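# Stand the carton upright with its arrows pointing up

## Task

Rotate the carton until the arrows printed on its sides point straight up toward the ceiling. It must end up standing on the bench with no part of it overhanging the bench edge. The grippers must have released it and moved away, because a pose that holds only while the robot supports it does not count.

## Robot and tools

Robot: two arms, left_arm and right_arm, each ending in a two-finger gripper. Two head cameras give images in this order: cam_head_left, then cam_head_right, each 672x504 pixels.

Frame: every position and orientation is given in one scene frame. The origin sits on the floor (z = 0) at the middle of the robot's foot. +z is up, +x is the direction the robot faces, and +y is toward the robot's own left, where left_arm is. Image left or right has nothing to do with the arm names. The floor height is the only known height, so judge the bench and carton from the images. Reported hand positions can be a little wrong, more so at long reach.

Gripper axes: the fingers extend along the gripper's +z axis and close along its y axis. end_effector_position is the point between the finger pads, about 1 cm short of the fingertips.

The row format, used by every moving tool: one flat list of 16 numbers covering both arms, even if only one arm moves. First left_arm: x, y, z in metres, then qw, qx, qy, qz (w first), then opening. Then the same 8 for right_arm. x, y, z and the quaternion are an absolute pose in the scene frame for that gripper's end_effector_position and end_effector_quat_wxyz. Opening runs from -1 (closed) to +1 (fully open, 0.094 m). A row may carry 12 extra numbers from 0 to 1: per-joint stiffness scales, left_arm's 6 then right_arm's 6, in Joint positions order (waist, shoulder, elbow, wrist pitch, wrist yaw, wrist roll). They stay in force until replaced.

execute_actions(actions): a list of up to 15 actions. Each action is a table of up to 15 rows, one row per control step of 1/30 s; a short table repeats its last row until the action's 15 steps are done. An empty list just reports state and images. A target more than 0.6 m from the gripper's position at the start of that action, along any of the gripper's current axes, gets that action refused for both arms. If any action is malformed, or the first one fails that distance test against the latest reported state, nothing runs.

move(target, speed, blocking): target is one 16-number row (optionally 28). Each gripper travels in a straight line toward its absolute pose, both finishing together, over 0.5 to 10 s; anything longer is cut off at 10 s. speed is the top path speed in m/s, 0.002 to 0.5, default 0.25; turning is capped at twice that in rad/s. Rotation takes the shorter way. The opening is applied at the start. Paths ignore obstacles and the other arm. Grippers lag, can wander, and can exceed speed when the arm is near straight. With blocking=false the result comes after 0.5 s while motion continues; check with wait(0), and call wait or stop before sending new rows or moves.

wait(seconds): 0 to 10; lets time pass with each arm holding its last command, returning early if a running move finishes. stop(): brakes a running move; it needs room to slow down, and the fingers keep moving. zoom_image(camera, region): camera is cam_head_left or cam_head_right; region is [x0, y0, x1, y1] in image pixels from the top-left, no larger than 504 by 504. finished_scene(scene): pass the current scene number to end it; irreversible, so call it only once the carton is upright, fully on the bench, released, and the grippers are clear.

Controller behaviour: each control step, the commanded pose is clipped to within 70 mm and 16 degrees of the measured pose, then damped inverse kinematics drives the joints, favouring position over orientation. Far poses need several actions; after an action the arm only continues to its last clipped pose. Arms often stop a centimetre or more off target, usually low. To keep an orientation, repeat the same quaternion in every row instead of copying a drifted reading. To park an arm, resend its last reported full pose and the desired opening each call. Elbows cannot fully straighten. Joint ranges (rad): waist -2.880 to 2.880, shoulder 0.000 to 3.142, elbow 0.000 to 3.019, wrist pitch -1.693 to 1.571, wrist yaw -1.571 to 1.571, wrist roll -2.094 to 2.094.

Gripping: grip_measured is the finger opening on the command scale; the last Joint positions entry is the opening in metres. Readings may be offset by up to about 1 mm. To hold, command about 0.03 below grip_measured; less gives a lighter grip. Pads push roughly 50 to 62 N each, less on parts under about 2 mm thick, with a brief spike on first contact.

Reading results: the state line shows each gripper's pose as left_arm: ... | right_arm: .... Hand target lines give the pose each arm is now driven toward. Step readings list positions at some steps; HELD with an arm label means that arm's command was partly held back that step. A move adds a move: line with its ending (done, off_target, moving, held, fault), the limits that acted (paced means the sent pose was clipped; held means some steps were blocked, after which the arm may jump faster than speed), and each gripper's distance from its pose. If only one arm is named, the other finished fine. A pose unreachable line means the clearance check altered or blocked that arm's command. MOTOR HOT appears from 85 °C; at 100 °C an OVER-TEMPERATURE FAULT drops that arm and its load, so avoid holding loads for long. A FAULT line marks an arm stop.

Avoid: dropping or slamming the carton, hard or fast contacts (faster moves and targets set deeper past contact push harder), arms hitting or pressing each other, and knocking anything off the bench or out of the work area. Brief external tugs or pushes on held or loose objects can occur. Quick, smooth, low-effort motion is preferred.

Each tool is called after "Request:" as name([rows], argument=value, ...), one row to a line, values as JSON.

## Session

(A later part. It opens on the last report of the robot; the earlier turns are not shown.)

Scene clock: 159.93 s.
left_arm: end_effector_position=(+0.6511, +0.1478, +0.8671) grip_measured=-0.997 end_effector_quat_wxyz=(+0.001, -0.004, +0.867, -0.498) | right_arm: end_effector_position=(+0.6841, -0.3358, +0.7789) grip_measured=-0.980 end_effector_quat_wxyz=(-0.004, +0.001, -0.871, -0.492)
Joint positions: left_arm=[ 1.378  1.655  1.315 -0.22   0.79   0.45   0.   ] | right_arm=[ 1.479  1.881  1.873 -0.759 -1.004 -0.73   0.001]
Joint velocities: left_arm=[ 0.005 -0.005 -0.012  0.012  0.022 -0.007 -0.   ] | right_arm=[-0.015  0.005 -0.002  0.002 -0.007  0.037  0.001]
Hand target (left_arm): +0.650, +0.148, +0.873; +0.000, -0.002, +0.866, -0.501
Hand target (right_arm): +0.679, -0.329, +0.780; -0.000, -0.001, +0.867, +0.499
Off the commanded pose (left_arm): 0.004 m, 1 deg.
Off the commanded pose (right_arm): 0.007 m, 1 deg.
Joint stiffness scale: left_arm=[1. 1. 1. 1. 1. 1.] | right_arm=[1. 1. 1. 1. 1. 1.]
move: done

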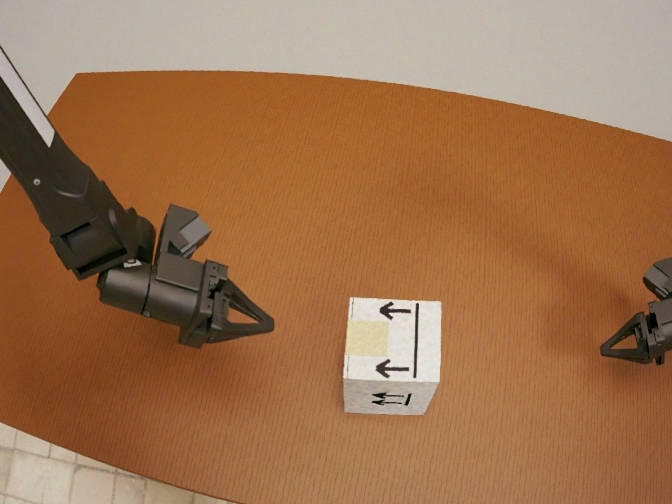

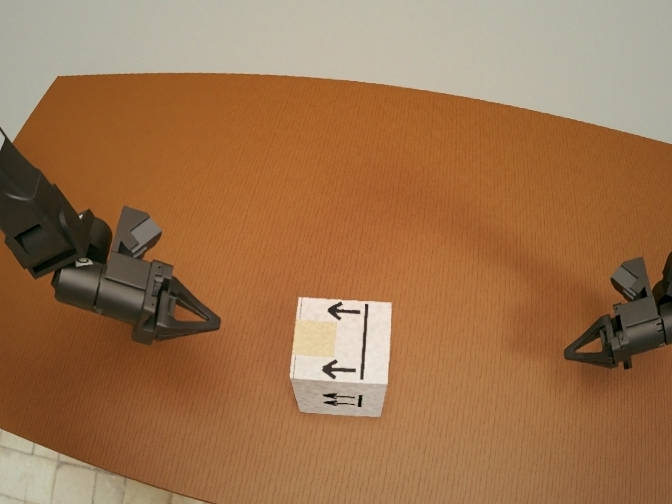

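Request:
move(target=[0.672,0.095,0.772,0,0,0.866,-0.5,-1,0.718,-0.12,0.69,0,0,0.866,0.5,-1], speed=0.2)

Request:
execute_actions([
  [[0.672,0.06,0.775,0,0,0.866,-0.5,-1,0.716,-0.09,0.692,0,0,0.866,0.5,-1]],
  [[0.672,0.035,0.782,0,0,0.866,-0.5,-1,0.715,-0.065,0.695,0,0,0.866,0.5,-1]],
  [[0.67,0.015,0.792,0,0,0.866,-0.5,-1,0.715,-0.057,0.695,0,0,0.866,0.5,-1]],
  [[0.67,0.003,0.802,0,0,0.866,-0.5,-1,0.715,-0.057,0.695,0,0,0.866,0.5,-1]],
  [[0.67,-0.007,0.808,0,0,0.866,-0.5,-1,0.715,-0.057,0.695,0,0,0.866,0.5,-1]],
  [[0.672,-0.017,0.81,0,0,0.866,-0.5,-1,0.715,-0.072,0.697,0,0,0.866,0.5,-1]],
  [[0.672,-0.027,0.81,0,0,0.866,-0.5,-1,0.715,-0.092,0.698,0,0,0.866,0.5,-1]],
  [[0.672,-0.04,0.812,0,0,0.866,-0.5,-1,0.715,-0.11,0.698,0,0,0.866,0.5,-1]],
  [[0.672,-0.052,0.812,0,0,0.866,-0.5,-1,0.715,-0.125,0.698,0,0,0.866,0.5,-1]],
])

Scene clock: 167.60 s.
left_arm: end_effector_position=(+0.6841, +0.1144, +0.7736) grip_measured=-0.997 end_effector_quat_wxyz=(+0.014, +0.004, +0.871, -0.491) | right_arm: end_effector_position=(+0.7235, -0.1167, +0.6946) grip_measured=-0.980 end_effector_quat_wxyz=(-0.004, +0.004, -0.862, -0.506)
Joint positions: left_arm=[ 1.339  1.902  1.655 -0.267  0.748  0.43   0.   ] | right_arm=[ 1.788  2.162  2.152 -0.553 -0.785 -0.458  0.001]
Joint velocities: left_arm=[-0.005  0.015  0.002  0.002  0.007  0.037  0.   ] | right_arm=[-0.015  0.005  0.002  0.022 -0.022  0.037 -0.   ]
Hand target (left_arm): +0.672, +0.097, +0.771; -0.000, +0.000, +0.866, -0.500
Hand target (right_arm): +0.720, -0.122, +0.688; +0.001, +0.003, +0.865, +0.502
Off the commanded pose (left_arm): 0.023 m, 2 deg.
Off the commanded pose (right_arm): 0.008 m, 1 deg.
Joint stiffness scale: left_arm=[1. 1. 1. 1. 1. 1.] | right_arm=[1. 1. 1. 1. 1. 1.]
move: off_target (left_arm)

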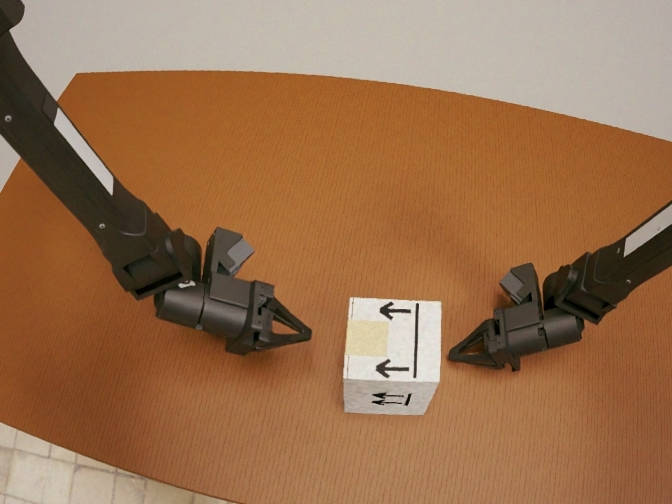

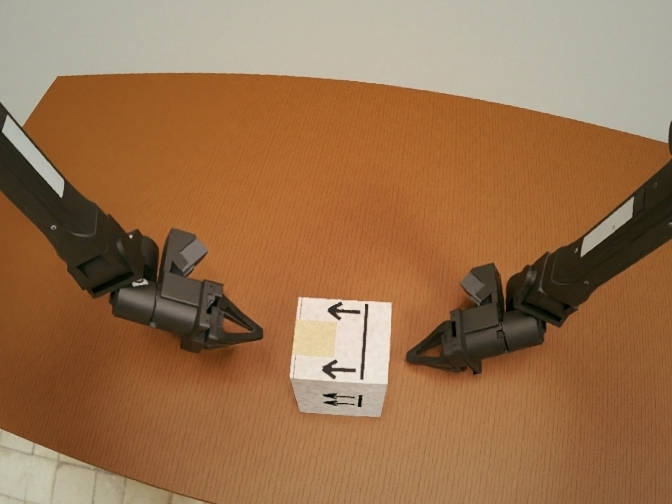

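Scene clock: 172.10 s.
left_arm: end_effector_position=(+0.6894, -0.0279, +0.8145) grip_measured=-0.997 end_effector_quat_wxyz=(+0.012, +0.001, +0.870, -0.492) | right_arm: end_effector_position=(+0.7108, -0.1277, +0.6905) grip_measured=-0.980 end_effector_quat_wxyz=(-0.001, -0.004, -0.870, -0.494)
Joint positions: left_arm=[ 1.117  1.931  1.583 -0.089  0.554  0.295  0.   ] | right_arm=[ 1.772  2.146  2.1   -0.504 -0.774 -0.44   0.001]
Joint velocities: left_arm=[ 0.005 -0.005 -0.012 -0.012  0.007 -0.081 -0.001] | right_arm=[-0.005 -0.024 -0.017  0.027  0.022 -0.037  0.   ]
Hand target (left_arm): +0.672, -0.051, +0.813; +0.000, +0.001, +0.866, -0.500
Hand target (right_arm): +0.715, -0.125, +0.698; +0.000, +0.000, +0.866, +0.500
Off the commanded pose (left_arm): 0.030 m, 2 deg.
Off the commanded pose (right_arm): 0.009 m, 1 deg.
Joint stiffness scale: left_arm=[1. 1. 1. 1. 1. 1.] | right_arm=[1. 1. 1. 1. 1. 1.]
Step readings (end_effector_position; steps 1 to 15: 1st action; 16 to 30: 2nd action; 31 to 45: 3rd action; 46 to 60: 4th action; 61 to 75: 5th action; 76 to 90: 6th action; 91 to 105: 7th action; 106 to 120: 8th action; 121 to 135: 9th action):
0: left_arm (+0.6841, +0.1144, +0.7736) | right_arm (+0.7235, -0.1167, +0.6946)
1: left_arm (+0.6835, +0.1138, +0.7715) | right_arm (+0.7222, -0.1166, +0.6921)
2: left_arm (+0.6845, +0.1132, +0.7697) | right_arm (+0.7220, -0.1167, +0.6900)
4: left_arm (+0.6871, +0.1046, +0.7712) | right_arm (+0.7212, -0.1128, +0.6895)
8: left_arm (+0.6912, +0.0809, +0.7795) | right_arm (+0.7222, -0.1019, +0.6929)
15: left_arm (+0.6912, +0.0679, +0.7835) | right_arm (+0.7249, -0.0945, +0.6958)
16: left_arm (+0.6909, +0.0682, +0.7816) | right_arm (+0.7240, -0.0941, +0.6942)
17: left_arm (+0.6912, +0.0681, +0.7802) | right_arm (+0.7243, -0.0943, +0.6924)
19: left_arm (+0.6911, +0.0661, +0.7800) | right_arm (+0.7237, -0.0906, +0.6925)
23: left_arm (+0.6911, +0.0659, +0.7796) | right_arm (+0.7235, -0.0872, +0.6929)
30: left_arm (+0.6913, +0.0659, +0.7795) | right_arm (+0.7237, -0.0872, +0.6928)
31: left_arm (+0.6904, +0.0657, +0.7784) | right_arm (+0.7238, -0.0875, +0.6924)
32: left_arm (+0.6897, +0.0646, +0.7778) | right_arm (+0.7243, -0.0872, +0.6921)
34: left_arm (+0.6886, +0.0638, +0.7774) | right_arm (+0.7245, -0.0876, +0.6915)
38: left_arm (+0.6868, +0.0635, +0.7772) | right_arm (+0.7249, -0.0877, +0.6913)
45: left_arm (+0.6867, +0.0635, +0.7772) | right_arm (+0.7249, -0.0877, +0.6913)
46: left_arm (+0.6858, +0.0635, +0.7764) | right_arm (+0.7249, -0.0877, +0.6913)
47: left_arm (+0.6852, +0.0628, +0.7765) | right_arm (+0.7248, -0.0877, +0.6913)
49: left_arm (+0.6832, +0.0612, +0.7777) | right_arm (+0.7248, -0.0877, +0.6913)
53: left_arm (+0.6815, +0.0600, +0.7784) | right_arm (+0.7248, -0.0878, +0.6911)
60: left_arm (+0.6815, +0.0601, +0.7783) | right_arm (+0.7248, -0.0878, +0.6911)
61: left_arm (+0.6811, +0.0602, +0.7778) | right_arm (+0.7248, -0.0878, +0.6911)
62: left_arm (+0.6810, +0.0604, +0.7778) | right_arm (+0.7248, -0.0879, +0.6910)
64: left_arm (+0.6811, +0.0588, +0.7792) | right_arm (+0.7248, -0.0879, +0.6910)
68: left_arm (+0.6816, +0.0547, +0.7828) | right_arm (+0.7249, -0.0889, +0.6904)
75: left_arm (+0.6817, +0.0501, +0.7864) | right_arm (+0.7249, -0.0896, +0.6900)
76: left_arm (+0.6818, +0.0498, +0.7861) | right_arm (+0.7251, -0.0904, +0.6900)
77: left_arm (+0.6822, +0.0495, +0.7859) | right_arm (+0.7251, -0.0908, +0.6902)
79: left_arm (+0.6832, +0.0464, +0.7873) | right_arm (+0.7248, -0.0925, +0.6899)
83: left_arm (+0.6845, +0.0368, +0.7924) | right_arm (+0.7249, -0.0943, +0.6896)
90: left_arm (+0.6862, +0.0197, +0.8020) | right_arm (+0.7249, -0.0973, +0.6888)
91: left_arm (+0.6859, +0.0179, +0.8025) | right_arm (+0.7251, -0.0986, +0.6890)
92: left_arm (+0.6864, +0.0164, +0.8031) | right_arm (+0.7243, -0.0993, +0.6898)
94: left_arm (+0.6873, +0.0126, +0.8046) | right_arm (+0.7222, -0.1009, +0.6905)
98: left_arm (+0.6874, +0.0048, +0.8077) | right_arm (+0.7213, -0.1022, +0.6903)
105: left_arm (+0.6871, +0.0004, +0.8092) | right_arm (+0.7211, -0.1030, +0.6900)
106: left_arm (+0.6873, +0.0006, +0.8086) | right_arm (+0.7208, -0.1039, +0.6903)
107: left_arm (+0.6878, +0.0003, +0.8083) | right_arm (+0.7204, -0.1046, +0.6916)
109: left_arm (+0.6883, -0.0020, +0.8088) | right_arm (+0.7177, -0.1063, +0.6935)
113: left_arm (+0.6884, -0.0087, +0.8107) | right_arm (+0.7154, -0.1098, +0.6927)
120: left_arm (+0.6885, -0.0110, +0.8113) | right_arm (+0.7151, -0.1119, +0.6920)
121: left_arm (+0.6885, -0.0114, +0.8111) | right_arm (+0.7147, -0.1122, +0.6927)
122: left_arm (+0.6891, -0.0115, +0.8109) | right_arm (+0.7143, -0.1126, +0.6938)
124: left_arm (+0.6899, -0.0142, +0.8114) | right_arm (+0.7128, -0.1151, +0.6939)
128: left_arm (+0.6895, -0.0223, +0.8134) | right_arm (+0.7115, -0.1225, +0.6920)
135: end_effector_position above

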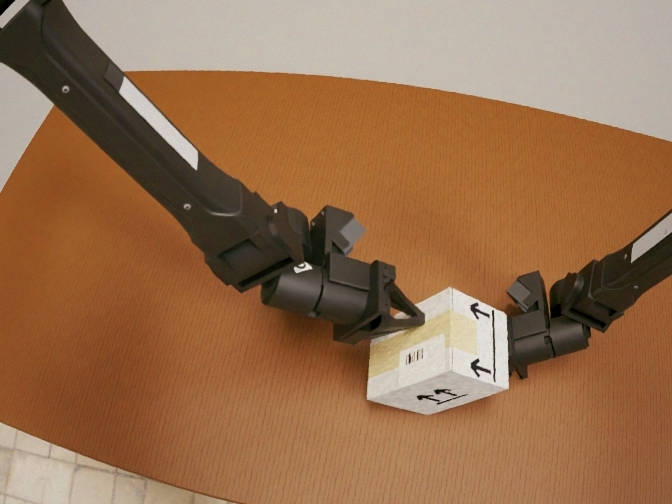

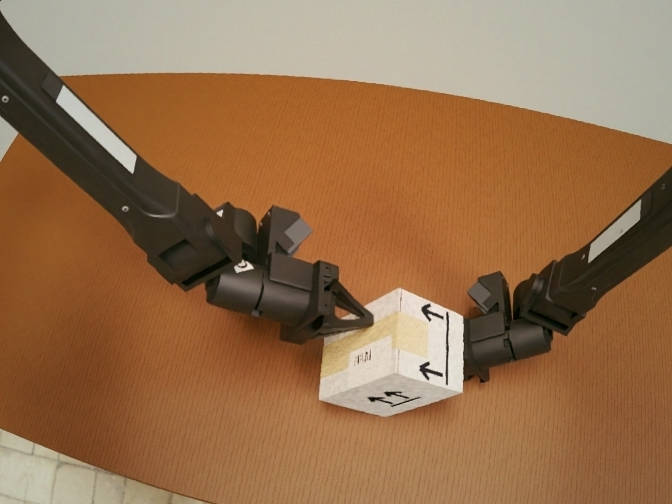

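Request:
execute_actions([
  [[0.672,-0.063,0.812,0,0,0.866,-0.5,-1,0.717,-0.138,0.698,0,0,0.866,0.5,-1]],
  [[0.672,-0.074,0.81,0,0,0.866,-0.5,-1,0.717,-0.151,0.698,0,0,0.866,0.5,-1]],
  [[0.672,-0.085,0.807,0,0,0.866,-0.5,-1,0.717,-0.164,0.698,0,0,0.866,0.5,-1]],
  [[0.672,-0.095,0.803,0,0,0.866,-0.5,-1,0.717,-0.177,0.698,0,0,0.866,0.5,-1]],
])

Scene clock: 176.83 s.
left_arm: end_effector_position=(+0.6823, -0.0767, +0.8032) grip_measured=-0.997 end_effector_quat_wxyz=(+0.007, -0.000, +0.869, -0.495) | right_arm: end_effector_position=(+0.7027, -0.1811, +0.6879) grip_measured=-0.981 end_effector_quat_wxyz=(+0.006, -0.006, -0.870, -0.492)
Joint positions: left_arm=[ 1.065  2.022  1.661 -0.075  0.511  0.269  0.   ] | right_arm=[ 1.701  2.136  2.123 -0.588 -0.826 -0.493  0.001]
Joint velocities: left_arm=[ 0.015 -0.024 -0.002 -0.007 -0.022 -0.081 -0.001] | right_arm=[ 0.015 -0.015 -0.002 -0.032 -0.007 -0.037 -0.001]
Hand target (left_arm): +0.672, -0.094, +0.803; +0.000, +0.000, +0.866, -0.500
Hand target (right_arm): +0.717, -0.177, +0.698; +0.000, +0.000, +0.866, +0.500
Off the commanded pose (left_arm): 0.021 m, 1 deg.
Off the commanded pose (right_arm): 0.018 m, 1 deg.
Joint stiffness scale: left_arm=[1. 1. 1. 1. 1. 1.] | right_arm=[1. 1. 1. 1. 1. 1.]
Step readings (end_effector_position; steps 1 to 15: 1st action; 16 to 30: 2nd action; 31 to 45: 3rd action; 46 to 60: 4th action):
0: left_arm (+0.6894, -0.0279, +0.8145) | right_arm (+0.7108, -0.1277, +0.6905)
1: left_arm (+0.6892, -0.0280, +0.8142) | right_arm (+0.7104, -0.1279, +0.6911)
2: left_arm (+0.6899, -0.0282, +0.8140) | right_arm (+0.7099, -0.1287, +0.6918)
4: left_arm (+0.6903, -0.0301, +0.8140) | right_arm (+0.7080, -0.1311, +0.6920)
8: left_arm (+0.6901, -0.0360, +0.8148) | right_arm (+0.7064, -0.1370, +0.6905)
15: left_arm (+0.6899, -0.0396, +0.8153) | right_arm (+0.7060, -0.1404, +0.6895)
16: left_arm (+0.6903, -0.0397, +0.8150) | right_arm (+0.7060, -0.1409, +0.6901)
17: left_arm (+0.6910, -0.0403, +0.8150) | right_arm (+0.7058, -0.1415, +0.6906)
19: left_arm (+0.6912, -0.0425, +0.8145) | right_arm (+0.7048, -0.1451, +0.6905)
23: left_arm (+0.6912, -0.0493, +0.8151) | right_arm (+0.7032, -0.1529, +0.6885)
30: left_arm (+0.6910, -0.0524, +0.8150) | right_arm (+0.7030, -0.1563, +0.6874)
31: left_arm (+0.6911, -0.0530, +0.8148) | right_arm (+0.7033, -0.1570, +0.6878)
32: left_arm (+0.6918, -0.0535, +0.8147) | right_arm (+0.7031, -0.1577, +0.6882)
34: left_arm (+0.6925, -0.0566, +0.8150) | right_arm (+0.7027, -0.1615, +0.6879)
38: left_arm (+0.6897, -0.0629, +0.8118) | right_arm (+0.7020, -0.1674, +0.6880)
45: left_arm (+0.6797, -0.0690, +0.8060) | right_arm (+0.7036, -0.1702, +0.6881)
46: left_arm (+0.6795, -0.0691, +0.8047) | right_arm (+0.7039, -0.1701, +0.6890)
47: left_arm (+0.6800, -0.0698, +0.8041) | right_arm (+0.7041, -0.1704, +0.6892)
49: left_arm (+0.6808, -0.0713, +0.8042) | right_arm (+0.7041, -0.1729, +0.6889)
53: left_arm (+0.6813, -0.0748, +0.8036) | right_arm (+0.7036, -0.1784, +0.6879)
60: end_effector_position above

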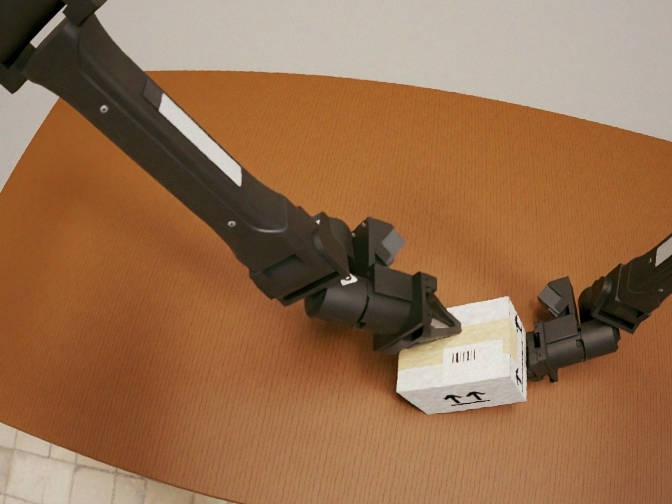

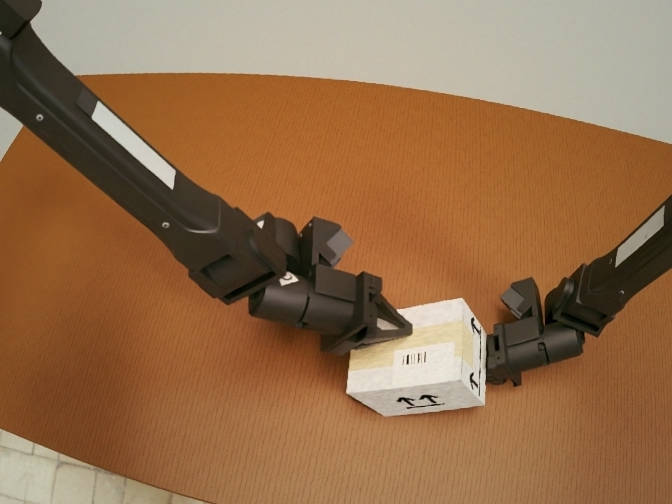

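Request:
move(target=[0.675,-0.07,0.815,0,0,0.866,-0.5,-1,0.715,-0.285,0.693,0,0,0.866,0.5,-1], speed=0.04)

Scene clock: 181.03 s.
left_arm: end_effector_position=(+0.6640, -0.0792, +0.8097) grip_measured=-0.997 end_effector_quat_wxyz=(-0.009, -0.001, +0.865, -0.501) | right_arm: end_effector_position=(+0.7220, -0.2831, +0.7000) grip_measured=-0.981 end_effector_quat_wxyz=(-0.003, -0.000, -0.867, -0.498)
Joint positions: left_arm=[ 1.065  2.016  1.623 -0.075  0.517  0.268  0.   ] | right_arm=[ 1.575  2.136  2.277 -0.83  -0.942 -0.628  0.001]
Joint velocities: left_arm=[-0.005 -0.005  0.007 -0.012  0.022 -0.022  0.   ] | right_arm=[-0.005  0.005 -0.007  0.002  0.037  0.066 -0.001]
Hand target (left_arm): +0.675, -0.070, +0.815; -0.000, -0.000, +0.866, -0.500
Hand target (right_arm): +0.714, -0.285, +0.695; -0.000, -0.001, +0.867, +0.499
Off the commanded pose (left_arm): 0.015 m, 1 deg.
Off the commanded pose (right_arm): 0.010 m, 0 deg.
Joint stiffness scale: left_arm=[1. 1. 1. 1. 1. 1.] | right_arm=[1. 1. 1. 1. 1. 1.]
move: off_target (left_arm)

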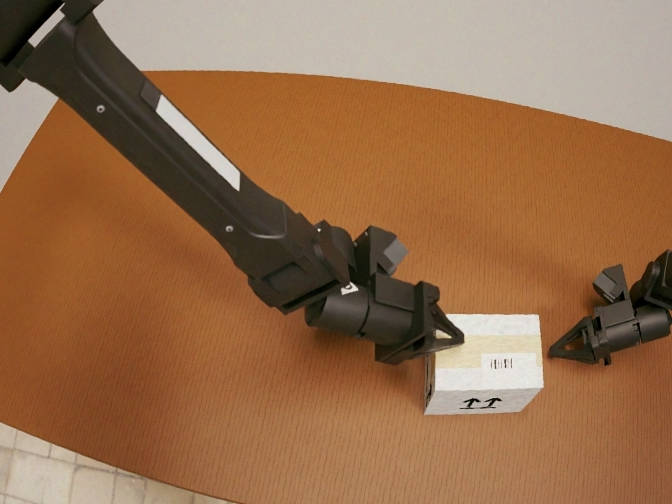

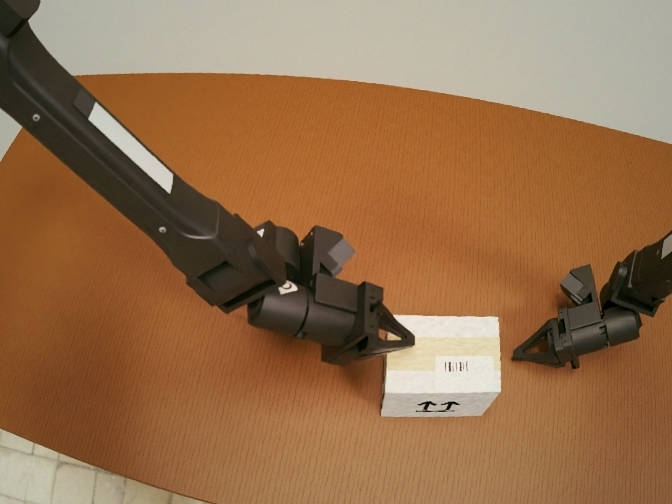

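Request:
move(target=[0.65,0.15,0.88,0,0,0.866,-0.5,-1,0.68,-0.39,0.8,0,0,0.866,0.5,-1])

Scene clock: 183.47 s.
left_arm: end_effector_position=(+0.6484, +0.1459, +0.8762) grip_measured=-0.997 end_effector_quat_wxyz=(-0.002, -0.005, +0.867, -0.499) | right_arm: end_effector_position=(+0.6781, -0.3910, +0.7950) grip_measured=-0.981 end_effector_quat_wxyz=(+0.000, -0.002, -0.869, -0.494)
Joint positions: left_arm=[ 1.373  1.635  1.286 -0.214  0.786  0.444  0.   ] | right_arm=[ 1.392  1.887  1.943 -0.945 -1.063 -0.86   0.001]
Joint velocities: left_arm=[-0.005 -0.015 -0.002 -0.007  0.007 -0.022 -0.   ] | right_arm=[ 0.005 -0.005 -0.007 -0.012 -0.022 -0.051  0.001]
Hand target (left_arm): +0.650, +0.148, +0.883; -0.000, -0.002, +0.866, -0.501
Hand target (right_arm): +0.679, -0.388, +0.800; -0.000, -0.001, +0.867, +0.499
Off the commanded pose (left_arm): 0.006 m, 1 deg.
Off the commanded pose (right_arm): 0.005 m, 1 deg.
Joint stiffness scale: left_arm=[1. 1. 1. 1. 1. 1.] | right_arm=[1. 1. 1. 1. 1. 1.]
move: done

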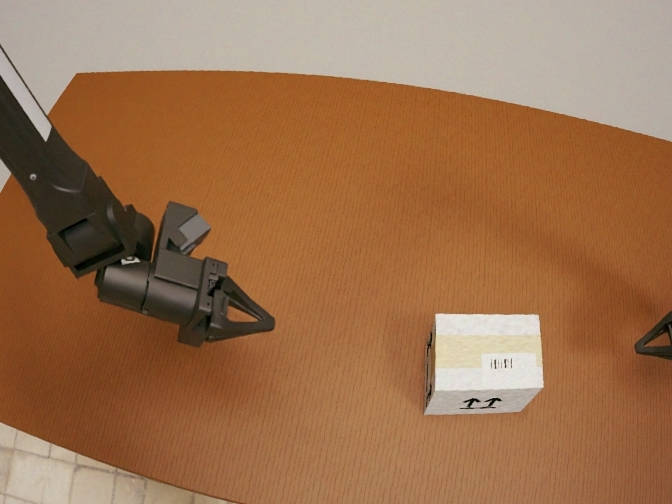

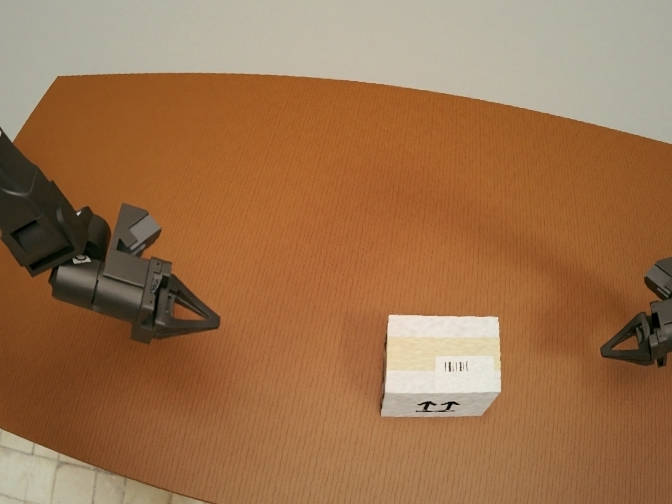

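Request:
finished_scene(scene=2)

The scene is finished: the task was done.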